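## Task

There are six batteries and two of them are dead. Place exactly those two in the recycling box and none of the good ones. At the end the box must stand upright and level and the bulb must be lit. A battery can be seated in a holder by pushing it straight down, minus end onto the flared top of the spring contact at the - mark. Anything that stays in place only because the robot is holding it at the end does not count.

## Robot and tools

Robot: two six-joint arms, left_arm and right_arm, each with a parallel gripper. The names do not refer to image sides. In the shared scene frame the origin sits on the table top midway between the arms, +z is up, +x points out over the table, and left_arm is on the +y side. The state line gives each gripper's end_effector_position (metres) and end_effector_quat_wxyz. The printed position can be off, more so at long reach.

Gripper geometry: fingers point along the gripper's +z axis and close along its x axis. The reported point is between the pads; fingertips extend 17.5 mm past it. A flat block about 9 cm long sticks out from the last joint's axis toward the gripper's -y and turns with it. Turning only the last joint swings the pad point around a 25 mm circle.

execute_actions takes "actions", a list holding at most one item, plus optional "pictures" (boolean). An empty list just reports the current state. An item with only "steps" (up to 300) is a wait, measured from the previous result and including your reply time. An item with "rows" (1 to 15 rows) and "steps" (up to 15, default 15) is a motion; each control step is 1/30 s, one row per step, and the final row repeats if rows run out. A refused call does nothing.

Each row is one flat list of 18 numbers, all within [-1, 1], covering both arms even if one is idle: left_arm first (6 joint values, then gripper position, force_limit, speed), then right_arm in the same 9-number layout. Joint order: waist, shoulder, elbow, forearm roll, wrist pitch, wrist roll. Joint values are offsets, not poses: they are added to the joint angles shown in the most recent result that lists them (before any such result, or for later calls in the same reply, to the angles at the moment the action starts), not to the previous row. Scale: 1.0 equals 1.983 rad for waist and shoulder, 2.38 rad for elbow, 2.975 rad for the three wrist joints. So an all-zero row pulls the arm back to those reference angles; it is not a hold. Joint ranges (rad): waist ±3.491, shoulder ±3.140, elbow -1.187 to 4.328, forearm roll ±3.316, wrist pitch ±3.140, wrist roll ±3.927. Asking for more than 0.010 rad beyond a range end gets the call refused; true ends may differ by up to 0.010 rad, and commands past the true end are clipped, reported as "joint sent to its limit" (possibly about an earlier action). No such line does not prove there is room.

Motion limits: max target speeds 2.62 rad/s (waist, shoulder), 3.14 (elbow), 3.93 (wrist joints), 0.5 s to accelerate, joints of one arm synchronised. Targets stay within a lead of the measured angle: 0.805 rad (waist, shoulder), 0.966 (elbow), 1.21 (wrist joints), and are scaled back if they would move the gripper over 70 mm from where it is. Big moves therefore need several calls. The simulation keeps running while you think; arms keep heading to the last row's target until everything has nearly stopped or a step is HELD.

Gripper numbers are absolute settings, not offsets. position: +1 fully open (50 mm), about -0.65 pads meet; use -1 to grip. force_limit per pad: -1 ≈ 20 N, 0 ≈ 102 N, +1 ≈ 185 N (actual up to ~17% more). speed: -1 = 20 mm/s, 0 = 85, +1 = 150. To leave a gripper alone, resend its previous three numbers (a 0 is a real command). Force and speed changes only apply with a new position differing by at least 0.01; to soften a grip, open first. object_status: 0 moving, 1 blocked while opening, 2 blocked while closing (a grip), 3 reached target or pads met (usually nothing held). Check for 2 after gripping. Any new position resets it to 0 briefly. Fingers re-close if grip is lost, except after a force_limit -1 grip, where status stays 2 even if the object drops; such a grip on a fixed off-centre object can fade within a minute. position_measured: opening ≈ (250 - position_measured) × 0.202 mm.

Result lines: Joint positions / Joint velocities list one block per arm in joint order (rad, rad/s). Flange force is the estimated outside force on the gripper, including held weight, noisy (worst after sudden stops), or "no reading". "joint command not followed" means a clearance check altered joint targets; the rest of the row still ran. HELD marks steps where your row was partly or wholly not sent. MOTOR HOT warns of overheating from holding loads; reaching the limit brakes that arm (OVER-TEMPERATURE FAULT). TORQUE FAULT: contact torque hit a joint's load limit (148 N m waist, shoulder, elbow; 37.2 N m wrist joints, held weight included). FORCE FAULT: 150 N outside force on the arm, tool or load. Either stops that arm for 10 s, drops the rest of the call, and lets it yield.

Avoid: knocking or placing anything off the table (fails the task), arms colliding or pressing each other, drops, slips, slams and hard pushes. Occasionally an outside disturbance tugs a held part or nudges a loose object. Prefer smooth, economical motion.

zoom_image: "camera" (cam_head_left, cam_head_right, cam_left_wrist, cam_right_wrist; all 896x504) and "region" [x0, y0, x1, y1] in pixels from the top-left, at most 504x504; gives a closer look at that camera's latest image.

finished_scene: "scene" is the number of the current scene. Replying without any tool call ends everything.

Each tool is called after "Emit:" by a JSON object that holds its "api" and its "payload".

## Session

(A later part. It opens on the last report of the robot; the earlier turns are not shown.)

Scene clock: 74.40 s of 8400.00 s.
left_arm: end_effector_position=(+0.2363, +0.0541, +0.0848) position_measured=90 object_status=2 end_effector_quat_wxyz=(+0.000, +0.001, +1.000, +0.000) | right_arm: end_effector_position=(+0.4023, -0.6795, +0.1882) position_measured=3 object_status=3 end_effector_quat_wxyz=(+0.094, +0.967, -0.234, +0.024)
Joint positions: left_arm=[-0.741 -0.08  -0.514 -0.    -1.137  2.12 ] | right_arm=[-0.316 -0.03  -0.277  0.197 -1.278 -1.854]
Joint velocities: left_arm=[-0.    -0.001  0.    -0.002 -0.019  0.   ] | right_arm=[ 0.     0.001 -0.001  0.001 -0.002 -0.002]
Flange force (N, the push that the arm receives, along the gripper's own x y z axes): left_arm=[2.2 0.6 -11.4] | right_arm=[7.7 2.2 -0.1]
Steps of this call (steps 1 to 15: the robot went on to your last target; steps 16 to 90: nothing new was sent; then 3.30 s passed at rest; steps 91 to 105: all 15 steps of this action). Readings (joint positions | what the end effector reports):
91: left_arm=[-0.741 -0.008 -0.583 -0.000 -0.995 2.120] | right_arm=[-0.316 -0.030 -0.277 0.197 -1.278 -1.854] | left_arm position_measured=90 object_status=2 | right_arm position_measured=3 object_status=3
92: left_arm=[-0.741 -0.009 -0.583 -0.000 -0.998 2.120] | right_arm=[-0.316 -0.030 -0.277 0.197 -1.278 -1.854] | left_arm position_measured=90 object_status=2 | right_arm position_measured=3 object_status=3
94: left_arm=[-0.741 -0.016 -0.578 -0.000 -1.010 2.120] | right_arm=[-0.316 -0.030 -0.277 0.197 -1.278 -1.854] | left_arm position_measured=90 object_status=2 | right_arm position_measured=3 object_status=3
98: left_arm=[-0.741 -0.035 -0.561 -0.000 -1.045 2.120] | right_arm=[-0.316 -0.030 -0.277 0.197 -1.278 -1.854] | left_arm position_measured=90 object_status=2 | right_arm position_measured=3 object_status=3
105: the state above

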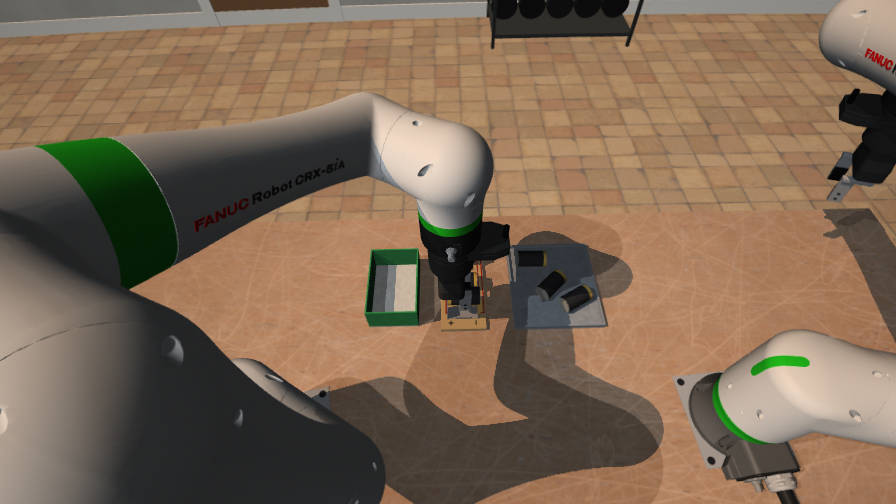

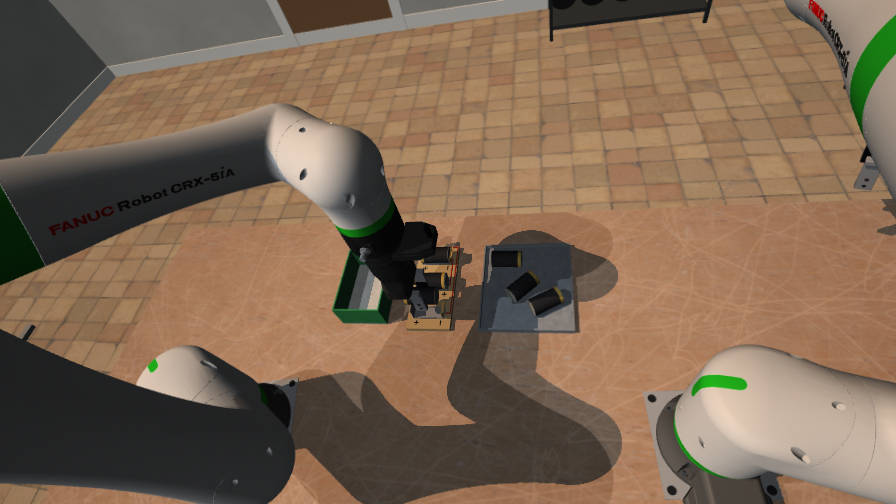

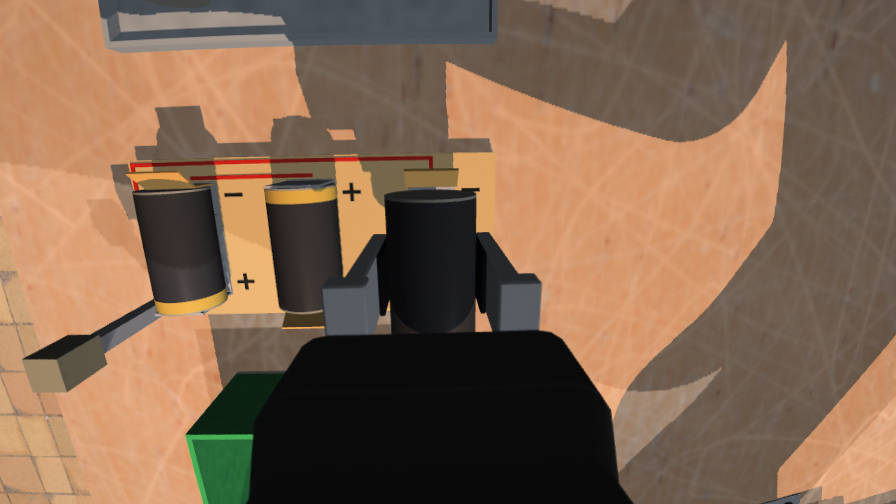

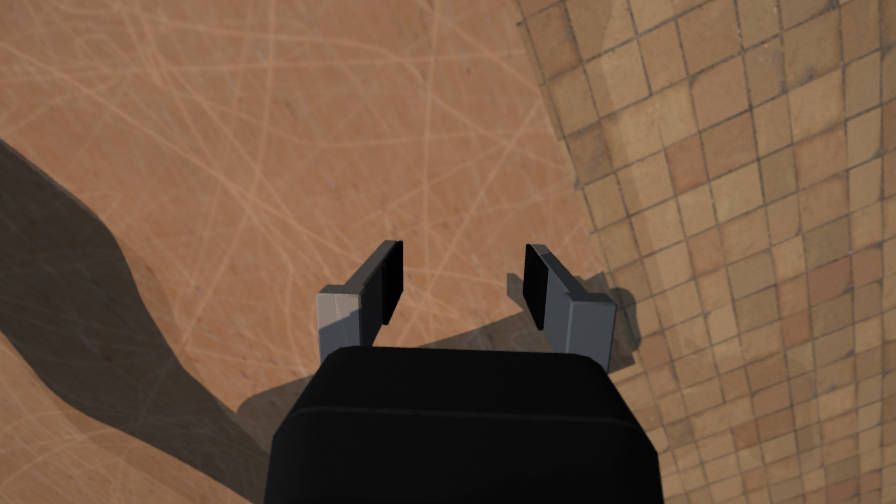

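Emit:
{"api": "execute_actions", "payload": {"actions": [{"rows":[[-0.1296,0.1474,0.1312,0,-0.0068,0.0864,-1,-0.5,0,0,0,0,0,0,0,1,0,0]],"steps":15}], "pictures": false}}

Emit:
{"api": "execute_actions", "payload": {"actions": [{"steps":8}]}}

Scene clock: 85.40 s of 8400.00 s.
left_arm: end_effector_position=(+0.2382, -0.0820, +0.0850) position_measured=90 object_status=2 end_effector_quat_wxyz=(+0.000, +0.001, +1.000, +0.000) | right_arm: end_effector_position=(+0.4023, -0.6795, +0.1882) position_measured=3 object_status=3 end_effector_quat_wxyz=(+0.094, +0.967, -0.234, +0.024)
Joint positions: left_arm=[-0.994  0.207 -0.207 -0.    -1.156  2.372] | right_arm=[-0.316 -0.03  -0.277  0.197 -1.278 -1.854]
Joint velocities: left_arm=[-0.191  0.217  0.23  -0.    -0.015  0.19 ] | right_arm=[0.001 0.    0.    0.001 0.001 0.002]
Flange force (N, the push that the arm receives, along the gripper's own x y z axes): left_arm=[-2.2 -35.1 5.6] | right_arm=[2.3 2.7 0.5]
Steps of this call (steps 1 to 15: the robot went on to your last target; steps 16 to 90: nothing new was sent; then 7.50 s passed at rest; steps 91 to 105: all 15 steps of this action). Readings (joint positions | what the end effector reports):
91: left_arm=[-0.741 -0.080 -0.514 -0.000 -1.137 2.120] | right_arm=[-0.316 -0.030 -0.277 0.197 -1.278 -1.854] | left_arm position_measured=90 object_status=2 | right_arm position_measured=3 object_status=3
92: left_arm=[-0.744 -0.077 -0.511 -0.000 -1.137 2.122] | right_arm=[-0.316 -0.030 -0.277 0.197 -1.278 -1.854] | left_arm position_measured=90 object_status=2 | right_arm position_measured=3 object_status=3
94: left_arm=[-0.764 -0.055 -0.487 -0.000 -1.139 2.142] | right_arm=[-0.316 -0.030 -0.277 0.197 -1.278 -1.854] | left_arm position_measured=90 object_status=2 | right_arm position_measured=3 object_status=3
98: left_arm=[-0.856 0.051 -0.374 -0.000 -1.146 2.234] | right_arm=[-0.316 -0.030 -0.277 0.197 -1.278 -1.854] | left_arm position_measured=90 object_status=2 | right_arm position_measured=3 object_status=3
105: the state above

Scene clock: 85.67 s of 8400.00 s.
left_arm: end_effector_position=(+0.2376, -0.0848, +0.0847) position_measured=90 object_status=2 end_effector_quat_wxyz=(-0.000, +0.001, +1.000, +0.000) | right_arm: end_effector_position=(+0.4023, -0.6795, +0.1882) position_measured=3 object_status=3 end_effector_quat_wxyz=(+0.094, +0.967, -0.234, +0.024)
Joint positions: left_arm=[-0.998  0.213 -0.202 -0.    -1.157  2.377] | right_arm=[-0.316 -0.03  -0.277  0.197 -1.278 -1.854]
Joint velocities: left_arm=[-0.     0.    -0.001  0.001 -0.    -0.002] | right_arm=[-0.     0.001 -0.     0.001 -0.     0.001]
Flange force (N, the push that the arm receives, along the gripper's own x y z axes): left_arm=[0.2 -0.1 1.1] | right_arm=[3.6 4.5 -1.3]
Steps of this call (steps 1 to 8: the robot went on to your last target). Readings (joint positions | what the end effector reports):
1: left_arm=[-0.997 0.212 -0.203 -0.000 -1.157 2.376] | right_arm=[-0.316 -0.030 -0.277 0.197 -1.278 -1.854] | left_arm position_measured=90 object_status=2 | right_arm position_measured=3 object_status=3
2: left_arm=[-0.998 0.212 -0.202 -0.000 -1.157 2.376] | right_arm=[-0.316 -0.030 -0.277 0.197 -1.278 -1.854] | left_arm position_measured=90 object_status=2 | right_arm position_measured=3 object_status=3
4: left_arm=[-0.998 0.212 -0.202 -0.000 -1.157 2.377] | right_arm=[-0.316 -0.030 -0.277 0.197 -1.278 -1.854] | left_arm position_measured=90 object_status=2 | right_arm position_measured=3 object_status=3
8: the state above

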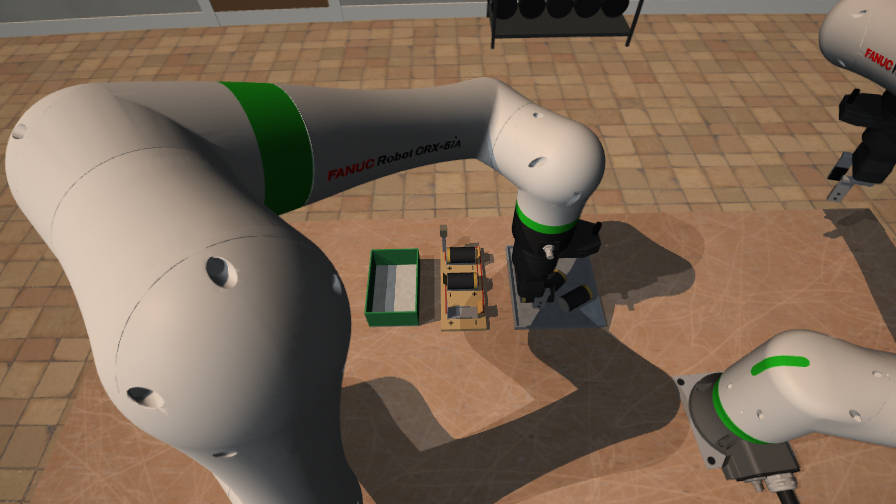

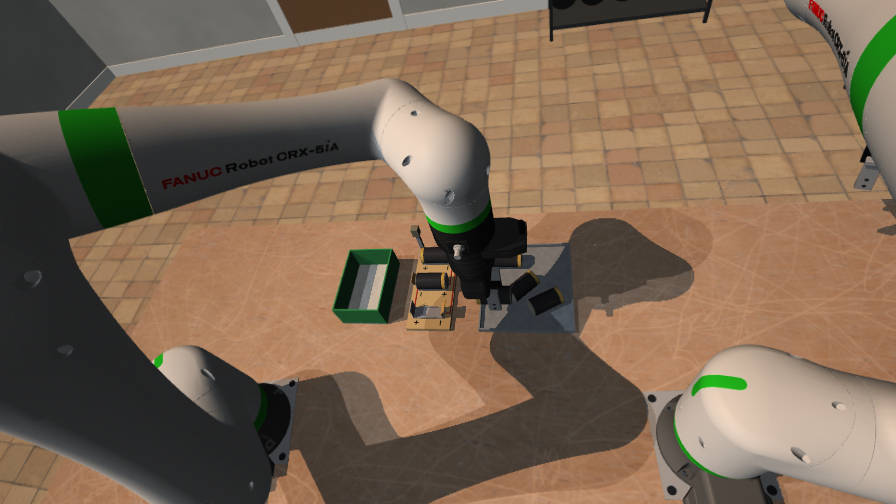

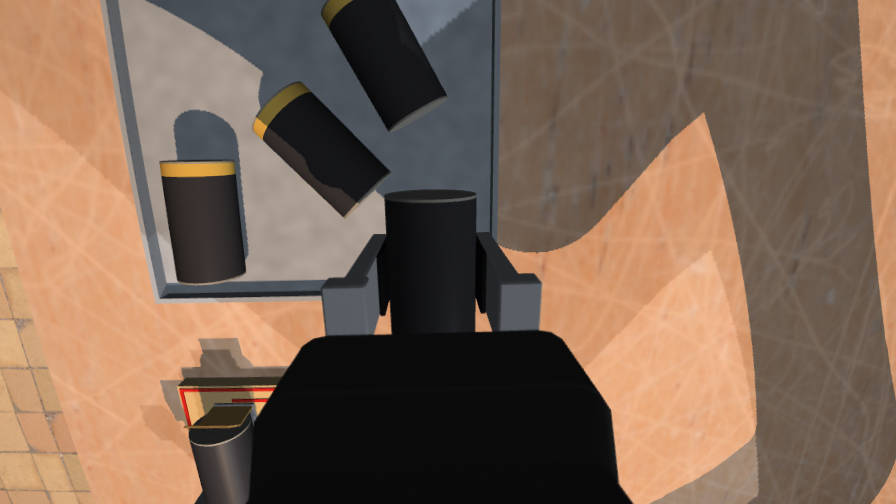

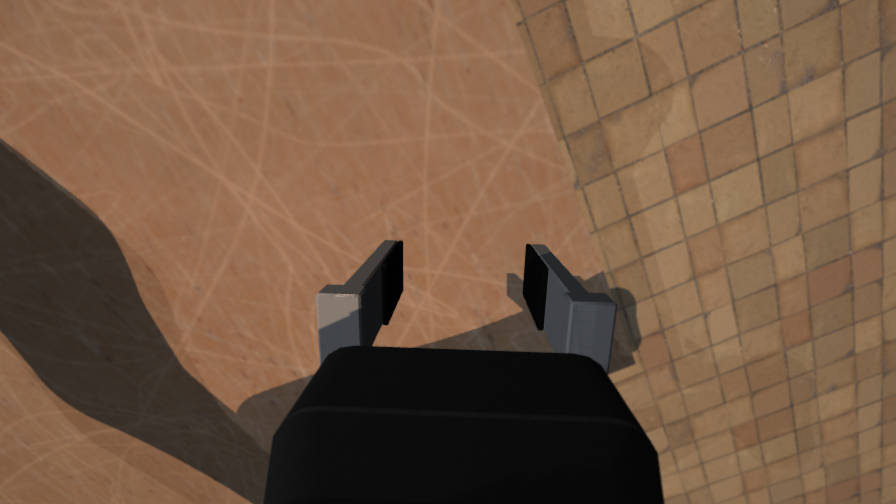

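Emit:
{"api": "execute_actions", "payload": {"actions": [{"rows":[[-0.0066,0.0377,-0.0205,0,0.0416,0.0044,-1,-0.5,0,0,0,0,0,0,0,1,0,0]],"steps":15}]}}

Emit:
{"api": "zoom_image", "payload": {"camera": "cam_head_right", "region": [390, 230, 590, 345]}}

Scene clock: 91.77 s of 8400.00 s.
left_arm: end_effector_position=(+0.2356, -0.0919, +0.0300) position_measured=90 object_status=2 end_effector_quat_wxyz=(+0.000, +0.001, +1.000, +0.000) | right_arm: end_effector_position=(+0.4023, -0.6795, +0.1882) position_measured=3 object_status=3 end_effector_quat_wxyz=(+0.094, +0.967, -0.234, +0.024)
Joint positions: left_arm=[-1.011  0.287 -0.25  -0.    -1.033  2.39 ] | right_arm=[-0.316 -0.03  -0.277  0.197 -1.278 -1.854]
Joint velocities: left_arm=[-0.     0.001 -0.001  0.     0.001  0.001] | right_arm=[-0.    -0.001  0.     0.     0.    -0.001]
Flange force (N, the push that the arm receives, along the gripper's own x y z axes): left_arm=[-0.4 0.7 -0.4] | right_arm=[1.7 0.8 1.8]
Steps of this call (steps 1 to 15: the robot went on to your last target; steps 16 to 90: nothing new was sent; then 2.60 s passed at rest; steps 91 to 105: all 15 steps of this action). Readings (joint positions | what the end effector reports):
91: left_arm=[-0.998 0.213 -0.202 -0.000 -1.157 2.377] | right_arm=[-0.316 -0.030 -0.277 0.197 -1.278 -1.854] | left_arm position_measured=90 object_status=2 | right_arm position_measured=3 object_status=3
92: left_arm=[-0.999 0.215 -0.202 0.000 -1.152 2.377] | right_arm=[-0.316 -0.030 -0.277 0.197 -1.278 -1.854] | left_arm position_measured=90 object_status=2 | right_arm position_measured=3 object_status=3
94: left_arm=[-1.002 0.235 -0.216 0.000 -1.119 2.381] | right_arm=[-0.316 -0.030 -0.277 0.197 -1.278 -1.854] | left_arm position_measured=90 object_status=2 | right_arm position_measured=3 object_status=3
98: left_arm=[-1.011 0.286 -0.250 0.000 -1.036 2.389] | right_arm=[-0.316 -0.030 -0.277 0.197 -1.278 -1.854] | left_arm position_measured=90 object_status=2 | right_arm position_measured=3 object_status=3
105: the state above

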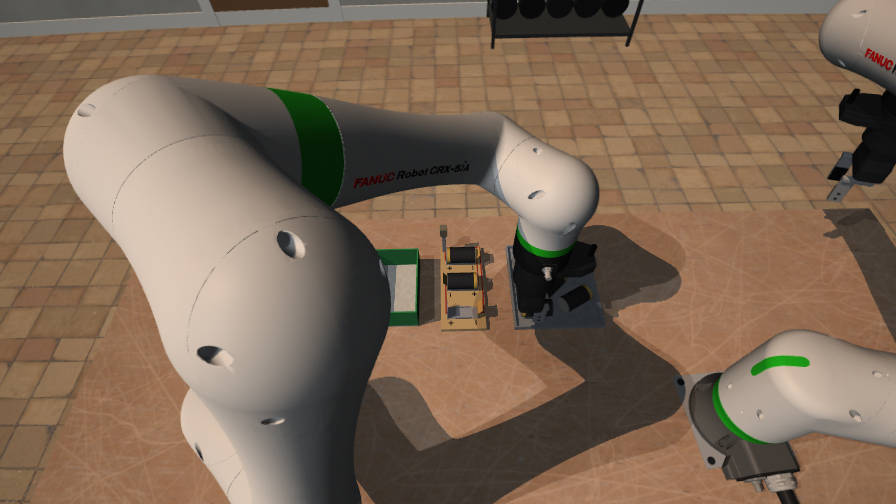

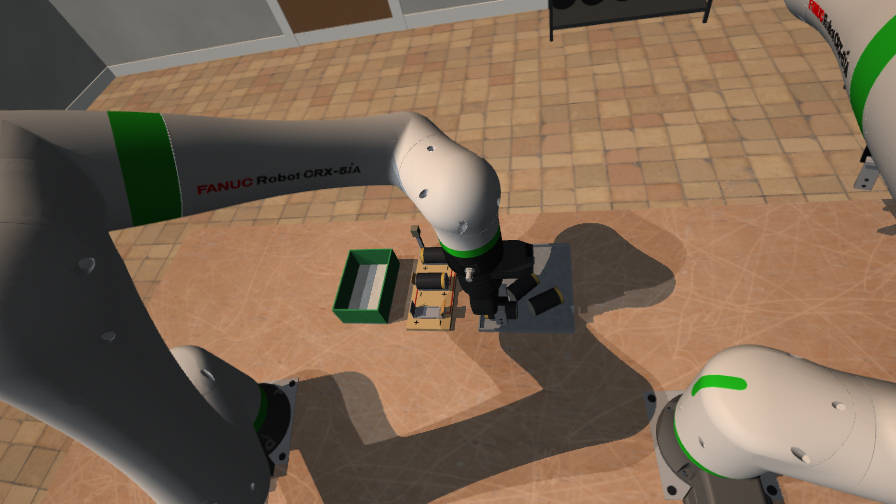

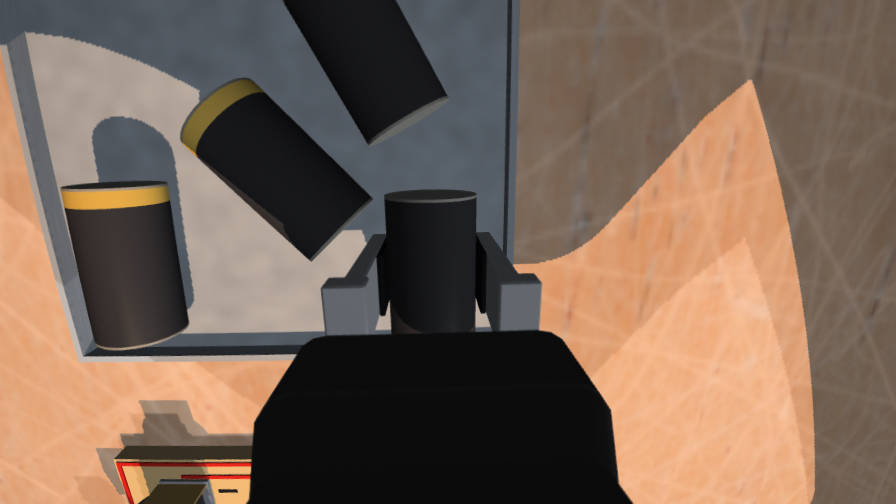

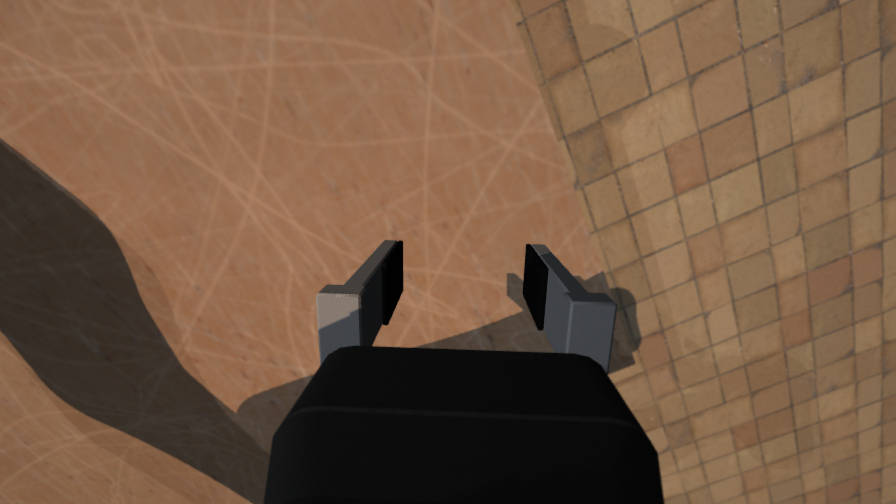

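Region (390, 230, 590, 345) of cam_head_right's 896x504 image, scaled by 2.520, with more detail than that image has; it fills the top 290 rows of this view, and the rest is white.

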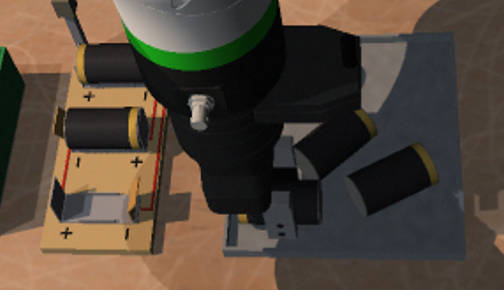

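Emit:
{"api": "execute_actions", "payload": {"actions": [{"rows":[[0,0.002,-0.0013,0,0.0023,0,-1,-0.5,0,0,0,0,0,0,0,1,0,0]],"steps":10}], "pictures": false}}

Scene clock: 94.57 s of 8400.00 s.
left_arm: end_effector_position=(+0.2356, -0.0918, +0.0269) position_measured=90 object_status=2 end_effector_quat_wxyz=(+0.000, +0.001, +1.000, +0.000) | right_arm: end_effector_position=(+0.4023, -0.6795, +0.1882) position_measured=3 object_status=3 end_effector_quat_wxyz=(+0.094, +0.967, -0.234, +0.024)
Joint positions: left_arm=[-1.011  0.291 -0.253 -0.    -1.026  2.39 ] | right_arm=[-0.316 -0.03  -0.277  0.197 -1.278 -1.854]
Joint velocities: left_arm=[-0.    -0.     0.    -0.001 -0.    -0.   ] | right_arm=[ 0.    -0.    -0.001 -0.002 -0.001 -0.001]
Flange force (N, the push that the arm receives, along the gripper's own x y z axes): left_arm=[-0.2 -1.8 0.1] | right_arm=[6.6 2.7 1.7]
Steps of this call (steps 1 to 15: the robot went on to your last target; steps 16 to 74: nothing new was sent; steps 75 to 84: all 10 steps of this action). Readings (joint positions | what the end effector reports):
75: left_arm=[-1.011 0.287 -0.251 -0.000 -1.033 2.390] | right_arm=[-0.316 -0.030 -0.277 0.197 -1.278 -1.854] | left_arm position_measured=90 object_status=2 | right_arm position_measured=3 object_status=3
76: left_arm=[-1.011 0.289 -0.252 -0.000 -1.030 2.390] | right_arm=[-0.316 -0.030 -0.277 0.197 -1.278 -1.854] | left_arm position_measured=90 object_status=2 | right_arm position_measured=3 object_status=3
78: left_arm=[-1.011 0.291 -0.253 -0.000 -1.027 2.390] | right_arm=[-0.316 -0.030 -0.277 0.197 -1.278 -1.854] | left_arm position_measured=90 object_status=2 | right_arm position_measured=3 object_status=3
82: left_arm=[-1.011 0.291 -0.253 -0.000 -1.026 2.390] | right_arm=[-0.316 -0.030 -0.277 0.197 -1.278 -1.854] | left_arm position_measured=90 object_status=2 | right_arm position_measured=3 object_status=3
84: the state above

Emit:
{"api": "execute_actions", "payload": {"actions": [{"rows":[[0,0.0013,-0.0009,0,0.0016,0,-1,-0.5,0,0,0,0,0,0,0,1,0,0]],"steps":10}], "pictures": false}}

Scene clock: 96.50 s of 8400.00 s.
left_arm: end_effector_position=(+0.2355, -0.0918, +0.0249) position_measured=90 object_status=2 end_effector_quat_wxyz=(+0.000, +0.001, +1.000, +0.000) | right_arm: end_effector_position=(+0.4023, -0.6795, +0.1882) position_measured=3 object_status=3 end_effector_quat_wxyz=(+0.094, +0.967, -0.234, +0.024)
Joint positions: left_arm=[-1.011  0.294 -0.256 -0.    -1.021  2.39 ] | right_arm=[-0.316 -0.03  -0.277  0.197 -1.278 -1.854]
Joint velocities: left_arm=[ 0.     0.    -0.    -0.001 -0.001  0.001] | right_arm=[-0.    -0.001  0.     0.    -0.001  0.002]
Flange force (N, the push that the arm receives, along the gripper's own x y z axes): left_arm=[-1.1 -1.3 0.7] | right_arm=[1.6 4.7 1.0]
Steps of this call (steps 1 to 15: the robot went on to your last target; steps 16 to 48: nothing new was sent; steps 49 to 58: all 10 steps of this action). Readings (joint positions | what the end effector reports):
49: left_arm=[-1.011 0.291 -0.254 -0.000 -1.026 2.390] | right_arm=[-0.316 -0.030 -0.277 0.197 -1.278 -1.854] | left_arm position_measured=90 object_status=2 | right_arm position_measured=3 object_status=3
50: left_arm=[-1.011 0.292 -0.254 -0.000 -1.024 2.390] | right_arm=[-0.316 -0.030 -0.277 0.197 -1.278 -1.854] | left_arm position_measured=90 object_status=2 | right_arm position_measured=3 object_status=3
52: left_arm=[-1.011 0.294 -0.256 -0.000 -1.022 2.390] | right_arm=[-0.316 -0.030 -0.277 0.197 -1.278 -1.854] | left_arm position_measured=90 object_status=2 | right_arm position_measured=3 object_status=3
56: left_arm=[-1.011 0.294 -0.256 -0.000 -1.021 2.390] | right_arm=[-0.316 -0.030 -0.277 0.197 -1.278 -1.854] | left_arm position_measured=90 object_status=2 | right_arm position_measured=3 object_status=3
58: the state above

Emit:
{"api": "execute_actions", "payload": {"actions": [{"rows":[[0,0.0013,-0.0009,0,0.0016,0,-1,-0.5,0,0,0,0,0,0,0,1,0,0]],"steps":10}], "pictures": false}}

Scene clock: 98.90 s of 8400.00 s.
left_arm: end_effector_position=(+0.2356, -0.0919, +0.0230) position_measured=90 object_status=2 end_effector_quat_wxyz=(+0.000, +0.001, +1.000, -0.000) | right_arm: end_effector_position=(+0.4023, -0.6795, +0.1882) position_measured=3 object_status=3 end_effector_quat_wxyz=(+0.094, +0.967, -0.234, +0.024)
Joint positions: left_arm=[-1.011  0.296 -0.258 -0.    -1.017  2.39 ] | right_arm=[-0.316 -0.03  -0.277  0.197 -1.278 -1.854]
Joint velocities: left_arm=[-0.     0.001 -0.001 -0.     0.    -0.001] | right_arm=[-0.001 -0.     0.001 -0.    -0.002 -0.   ]
Flange force (N, the push that the arm receives, along the gripper's own x y z axes): left_arm=[3.8 14.1 -90.6] | right_arm=[7.3 2.6 0.0]
Steps of this call (steps 1 to 15: the robot went on to your last target; steps 16 to 62: nothing new was sent; steps 63 to 72: all 10 steps of this action). Readings (joint positions | what the end effector reports):
63: left_arm=[-1.011 0.294 -0.256 -0.000 -1.021 2.390] | right_arm=[-0.316 -0.030 -0.277 0.197 -1.278 -1.854] | left_arm position_measured=90 object_status=2 | right_arm position_measured=3 object_status=3
64: left_arm=[-1.011 0.295 -0.256 -0.000 -1.019 2.390] | right_arm=[-0.316 -0.030 -0.277 0.197 -1.278 -1.854] | left_arm position_measured=90 object_status=2 | right_arm position_measured=3 object_status=3
66: left_arm=[-1.011 0.296 -0.257 -0.000 -1.018 2.390] | right_arm=[-0.316 -0.030 -0.277 0.197 -1.278 -1.854] | left_arm position_measured=90 object_status=2 | right_arm position_measured=3 object_status=3
70: left_arm=[-1.011 0.296 -0.257 -0.000 -1.017 2.390] | right_arm=[-0.316 -0.030 -0.277 0.197 -1.278 -1.854] | left_arm position_measured=90 object_status=2 | right_arm position_measured=3 object_status=3
72: the state above

Emit:
{"api": "execute_actions", "payload": {"actions": [{"rows":[[0,-0.001,0.0007,0,-0.0012,0,-1,-0.5,0,0,0,0,0,0,0,1,0,0],[0,-0.001,0.0007,0,-0.0012,0,-1,-0.5,0,0,0,0,0,0,0,1,0,0],[0,-0.001,0.0007,0,-0.0012,0,0.6,-0.5,0,0,0,0,0,0,0,1,0,0]],"steps":10}], "pictures": false}}

Scene clock: 101.53 s of 8400.00 s.
left_arm: end_effector_position=(+0.2356, -0.0918, +0.0244) position_measured=63 object_status=0 end_effector_quat_wxyz=(+0.000, +0.001, +1.000, +0.000) | right_arm: end_effector_position=(+0.4023, -0.6795, +0.1882) position_measured=3 object_status=3 end_effector_quat_wxyz=(+0.094, +0.967, -0.234, +0.024)
Joint positions: left_arm=[-1.011  0.294 -0.256 -0.    -1.02   2.39 ] | right_arm=[-0.316 -0.03  -0.277  0.197 -1.278 -1.854]
Joint velocities: left_arm=[ 0.    -0.002  0.002  0.001 -0.001 -0.   ] | right_arm=[ 0.    -0.    -0.001  0.     0.     0.003]
Flange force (N, the push that the arm receives, along the gripper's own x y z axes): left_arm=[-1.1 -2.9 -1.8] | right_arm=[3.1 3.5 2.3]
Steps of this call (steps 1 to 15: the robot went on to your last target; steps 16 to 69: nothing new was sent; steps 70 to 79: all 10 steps of this action). Readings (joint positions | what the end effector reports):
70: left_arm=[-1.011 0.296 -0.258 -0.000 -1.017 2.390] | right_arm=[-0.316 -0.030 -0.277 0.197 -1.278 -1.854] | left_arm position_measured=90 object_status=2 | right_arm position_measured=3 object_status=3
71: left_arm=[-1.011 0.296 -0.258 -0.000 -1.018 2.390] | right_arm=[-0.316 -0.030 -0.277 0.197 -1.278 -1.854] | left_arm position_measured=90 object_status=2 | right_arm position_measured=3 object_status=3
73: left_arm=[-1.011 0.295 -0.257 -0.000 -1.020 2.390] | right_arm=[-0.316 -0.030 -0.277 0.197 -1.278 -1.854] | left_arm position_measured=71 object_status=0 | right_arm position_measured=3 object_status=3
77: left_arm=[-1.011 0.294 -0.256 -0.000 -1.020 2.390] | right_arm=[-0.316 -0.030 -0.277 0.197 -1.278 -1.854] | left_arm position_measured=63 object_status=0 | right_arm position_measured=3 object_status=3
79: the state above

Emit:
{"api": "execute_actions", "payload": {"actions": [{"rows":[[0,-0.03,0.0239,0,-0.0393,0,0.6,-0.5,0,0,0,0,0,0,0,1,0,0],[0,-0.03,0.0239,0,-0.0393,0,0.6,-0.5,0,0,0,0,0,0,0,1,0,0],[0,-0.03,0.0239,0,-0.0393,0,0.6,-0.5,0,0,0,0,0,0,0,1,0,0],[0,-0.03,0.0239,0,-0.0393,0,0.6,-0.5,0,0,0,0,0,0,0,1,0,0],[0,-0.03,0.0239,0,-0.0393,0,0.6,-0.5,0,0,0,0,0,0,0,1,0,0],[0,-0.03,0.0239,0,-0.0393,0,0.6,-0.5,0,0,0,0,0,0,0,1,0,0],[0,-0.03,0.0239,0,-0.0393,0,0.6,-0.5,0,0,0,0,0,0,0,1,0,0],[0.0005,0.094,0.1646,0,-0.069,-0.7908,0.8,-0.5,0,0,0,0,0,0,0,1,0,0]],"steps":15}], "pictures": false}}

Emit:
{"api": "execute_actions", "payload": {"actions": [{"steps":32}]}}

Scene clock: 115.13 s of 8400.00 s.
left_arm: end_effector_position=(+0.2434, -0.1050, +0.0799) position_measured=32 object_status=0 end_effector_quat_wxyz=(-0.003, +0.105, +0.994, +0.002) | right_arm: end_effector_position=(+0.4023, -0.6795, +0.1882) position_measured=3 object_status=3 end_effector_quat_wxyz=(+0.094, +0.967, -0.234, +0.024)
Joint positions: left_arm=[-1.011  0.277 -0.133 -0.    -1.168  2.181] | right_arm=[-0.316 -0.03  -0.277  0.197 -1.278 -1.854]
Joint velocities: left_arm=[ 0.003  0.355  0.518 -0.001 -0.186 -1.766] | right_arm=[ 0.001  0.001  0.001  0.001 -0.     0.   ]
Flange force (N, the push that the arm receives, along the gripper's own x y z axes): left_arm=[6.3 5.0 -1.7] | right_arm=[2.5 0.0 0.4]
Steps of this call (steps 1 to 15: the robot went on to your last target; steps 16 to 90: nothing new was sent; then 10.10 s passed at rest; steps 91 to 105: all 15 steps of this action). Readings (joint positions | what the end effector reports):
91: left_arm=[-1.011 0.294 -0.256 -0.000 -1.020 2.390] | right_arm=[-0.316 -0.030 -0.277 0.197 -1.278 -1.854] | left_arm position_measured=63 object_status=3 | right_arm position_measured=3 object_status=3
92: left_arm=[-1.011 0.292 -0.254 -0.000 -1.025 2.390] | right_arm=[-0.316 -0.030 -0.277 0.197 -1.278 -1.854] | left_arm position_measured=63 object_status=3 | right_arm position_measured=3 object_status=3
94: left_arm=[-1.011 0.275 -0.238 -0.000 -1.058 2.390] | right_arm=[-0.316 -0.030 -0.277 0.197 -1.278 -1.854] | left_arm position_measured=63 object_status=3 | right_arm position_measured=3 object_status=3
98: left_arm=[-1.011 0.236 -0.200 -0.000 -1.135 2.390] | right_arm=[-0.316 -0.030 -0.277 0.197 -1.278 -1.854] | left_arm position_measured=57 object_status=0 | right_arm position_measured=3 object_status=3
105: the state above

Scene clock: 116.20 s of 8400.00 s.
left_arm: end_effector_position=(+0.2926, -0.1284, +0.0750) position_measured=32 object_status=3 end_effector_quat_wxyz=(-0.000, +0.923, +0.384, +0.000) | right_arm: end_effector_position=(+0.4023, -0.6795, +0.1882) position_measured=3 object_status=3 end_effector_quat_wxyz=(+0.094, +0.967, -0.234, +0.024)
Joint positions: left_arm=[-1.01   0.481  0.136 -0.    -1.226  0.037] | right_arm=[-0.316 -0.03  -0.277  0.197 -1.278 -1.854]
Joint velocities: left_arm=[-0.     0.     0.001  0.001  0.001  0.001] | right_arm=[ 0.001 -0.001  0.    -0.    -0.002  0.001]
Flange force (N, the push that the arm receives, along the gripper's own x y z axes): left_arm=[-0.8 2.6 -1.0] | right_arm=[4.1 2.5 0.1]
Steps of this call (steps 1 to 32: the robot went on to your last target). Readings (joint positions | what the end effector reports):
1: left_arm=[-1.011 0.290 -0.114 -0.000 -1.174 2.116] | right_arm=[-0.316 -0.030 -0.277 0.197 -1.278 -1.854] | left_arm position_measured=32 object_status=0 | right_arm position_measured=3 object_status=3
2: left_arm=[-1.011 0.304 -0.093 -0.000 -1.180 2.043] | right_arm=[-0.316 -0.030 -0.277 0.197 -1.278 -1.854] | left_arm position_measured=32 object_status=3 | right_arm position_measured=3 object_status=3
4: left_arm=[-1.011 0.338 -0.047 -0.000 -1.191 1.870] | right_arm=[-0.316 -0.030 -0.277 0.197 -1.278 -1.854] | left_arm position_measured=32 object_status=3 | right_arm position_measured=3 object_status=3
8: left_arm=[-1.011 0.398 0.031 -0.000 -1.205 1.422] | right_arm=[-0.316 -0.030 -0.277 0.197 -1.278 -1.854] | left_arm position_measured=32 object_status=3 | right_arm position_measured=3 object_status=3
32: the state above

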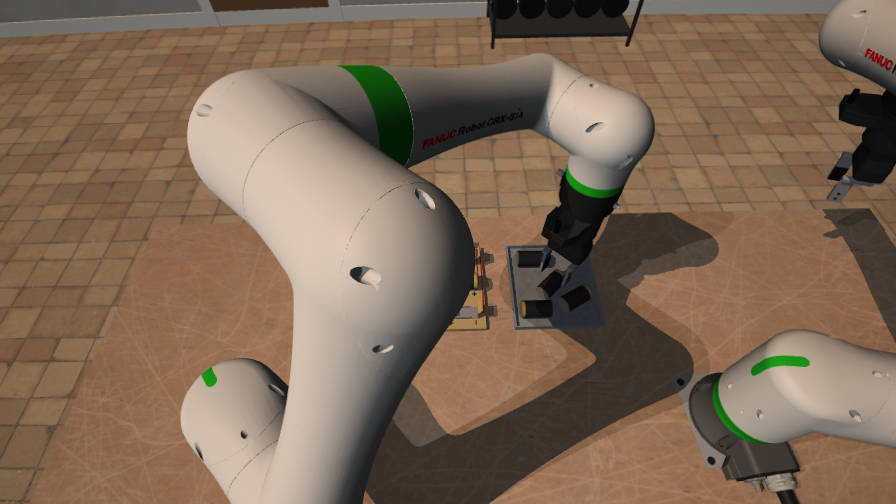

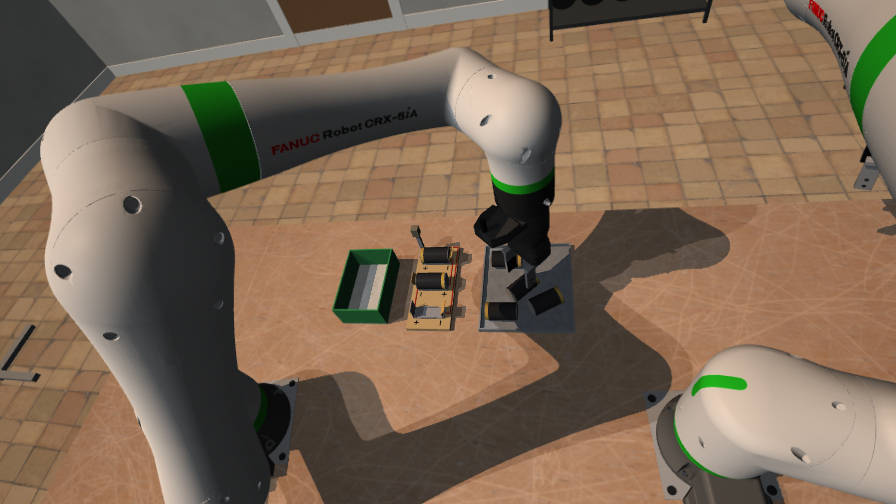

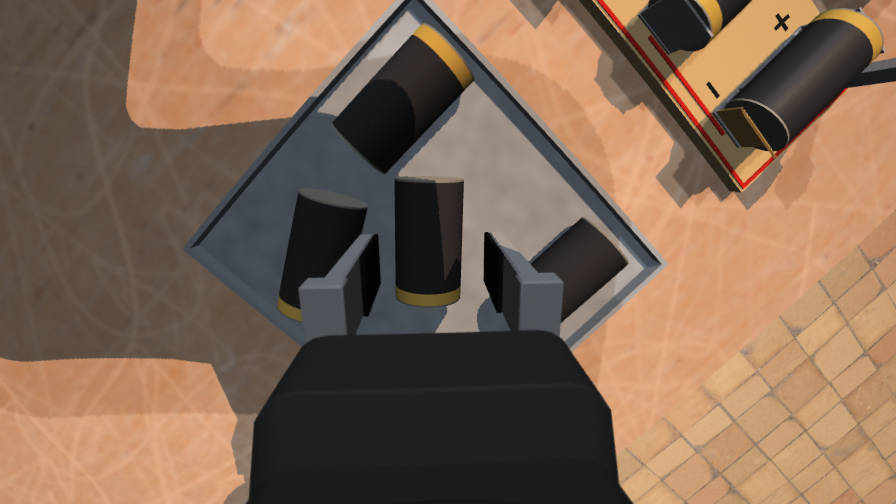

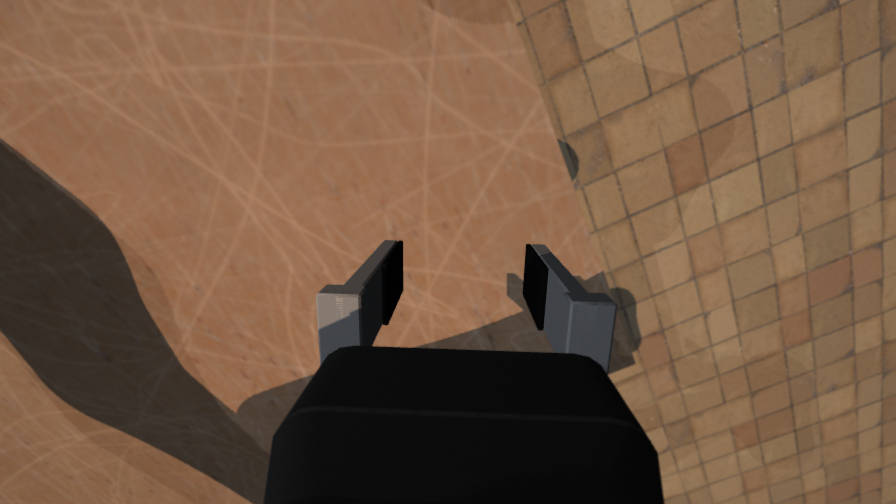

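Emit:
{"api": "execute_actions", "payload": {"actions": [{"rows":[[-0.0012,0.0233,-0.0227,0,0.0337,0,0.8,-0.5,0,0,0,0,0,0,0,1,0,0],[-0.0012,0.0233,-0.0227,0,0.0337,0,0.8,-0.5,0,0,0,0,0,0,0,1,0,0],[-0.0012,0.0233,-0.0227,0,0.0337,0,0.8,-0.5,0,0,0,0,0,0,0,1,0,0],[-0.0012,0.0233,-0.0227,0,0.0337,0,0.8,-0.5,0,0,0,0,0,0,0,1,0,0],[-0.0012,0.0233,-0.0227,0,0.0337,0,0.8,-0.5,0,0,0,0,0,0,0,1,0,0],[-0.0012,0.0233,-0.0227,0,0.0337,0,0.8,-0.5,0,0,0,0,0,0,0,1,0,0],[-0.0012,0.0233,-0.0227,0,0.0337,0,0.8,-0.5,0,0,0,0,0,0,0,1,0,0],[-0.0012,0.0233,-0.0227,0,0.0337,0,0.8,-0.5,0,0,0,0,0,0,0,1,0,0],[-0.0012,0.0233,-0.0227,0,0.0337,0,-1,-0.3,0,0,0,0,0,0,0,1,0,0]],"steps":15}]}}

Scene clock: 126.27 s of 8400.00 s.
left_arm: end_effector_position=(+0.2915, -0.1291, +0.0262) position_measured=92 object_status=0 end_effector_quat_wxyz=(+0.000, +0.924, +0.383, +0.000) | right_arm: end_effector_position=(+0.4023, -0.6795, +0.1882) position_measured=3 object_status=3 end_effector_quat_wxyz=(+0.094, +0.967, -0.234, +0.024)
Joint positions: left_arm=[-1.013  0.527  0.082 -0.    -1.125  0.037] | right_arm=[-0.316 -0.03  -0.277  0.197 -1.278 -1.854]
Joint velocities: left_arm=[-0.    -0.    -0.001 -0.001  0.    -0.   ] | right_arm=[ 0.    -0.001 -0.002  0.003 -0.001 -0.002]
Flange force (N, the push that the arm receives, along the gripper's own x y z axes): left_arm=[0.3 -0.5 0.0] | right_arm=[2.9 7.1 1.2]
Steps of this call (steps 1 to 15: the robot went on to your last target; steps 16 to 90: nothing new was sent; then 6.57 s passed at rest; steps 91 to 105: all 15 steps of this action). Readings (joint positions | what the end effector reports):
91: left_arm=[-1.010 0.481 0.136 -0.000 -1.226 0.037] | right_arm=[-0.316 -0.030 -0.277 0.197 -1.278 -1.854] | left_arm position_measured=32 object_status=3 | right_arm position_measured=3 object_status=3
92: left_arm=[-1.010 0.483 0.134 -0.000 -1.222 0.037] | right_arm=[-0.316 -0.030 -0.277 0.197 -1.278 -1.854] | left_arm position_measured=32 object_status=3 | right_arm position_measured=3 object_status=3
94: left_arm=[-1.011 0.498 0.116 -0.000 -1.188 0.037] | right_arm=[-0.316 -0.030 -0.277 0.197 -1.278 -1.854] | left_arm position_measured=32 object_status=3 | right_arm position_measured=3 object_status=3
98: left_arm=[-1.013 0.527 0.082 -0.000 -1.126 0.037] | right_arm=[-0.316 -0.030 -0.277 0.197 -1.278 -1.854] | left_arm position_measured=32 object_status=3 | right_arm position_measured=3 object_status=3
105: the state above

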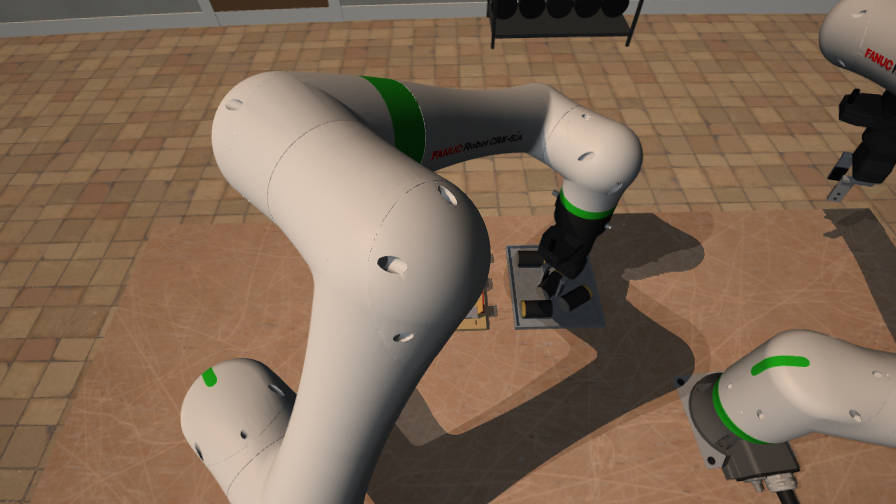

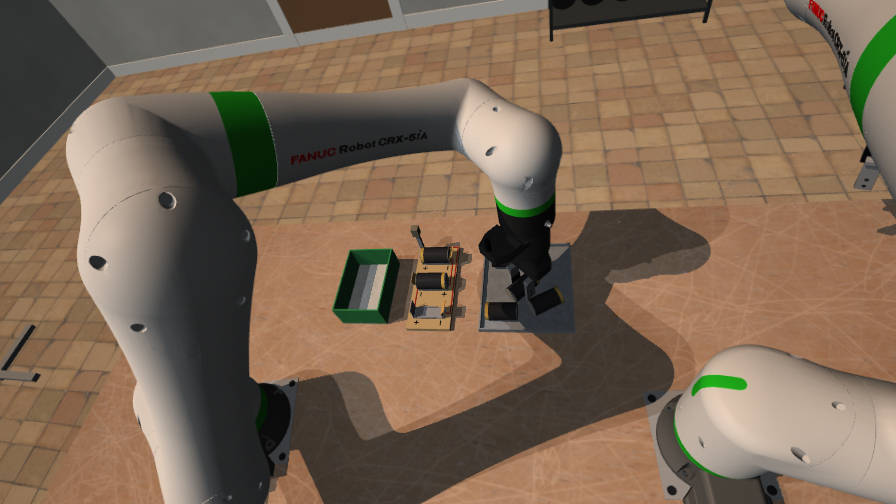

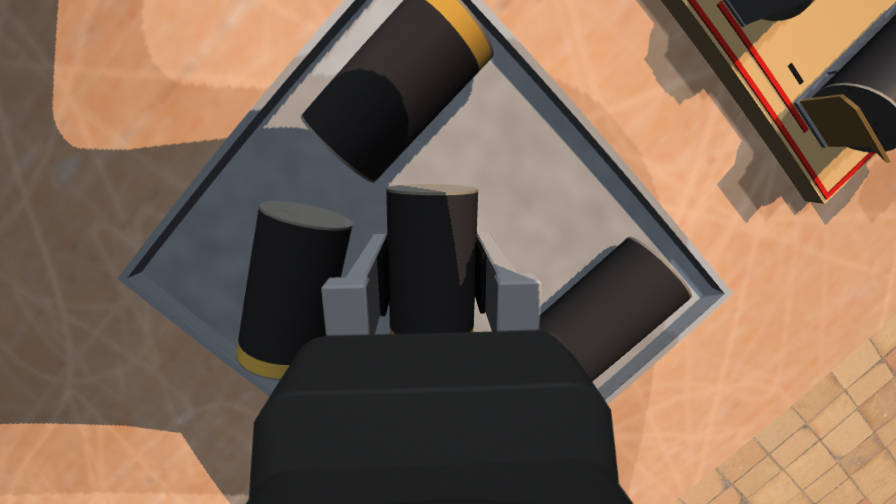

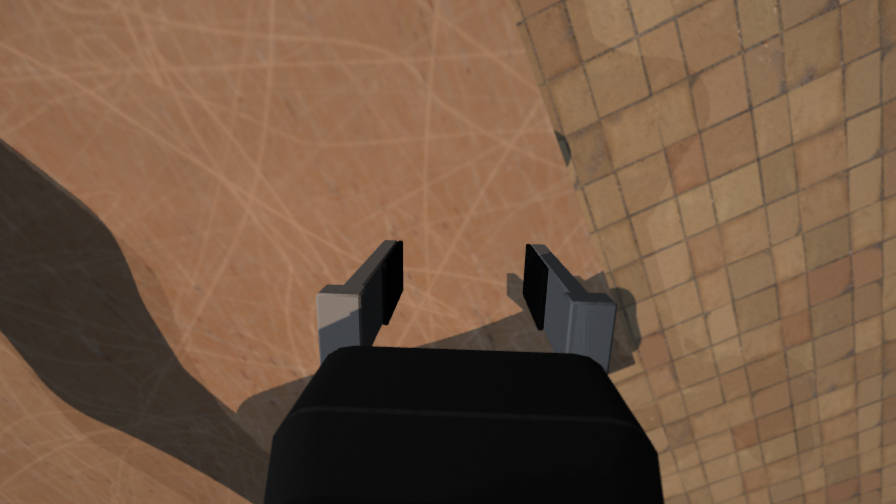

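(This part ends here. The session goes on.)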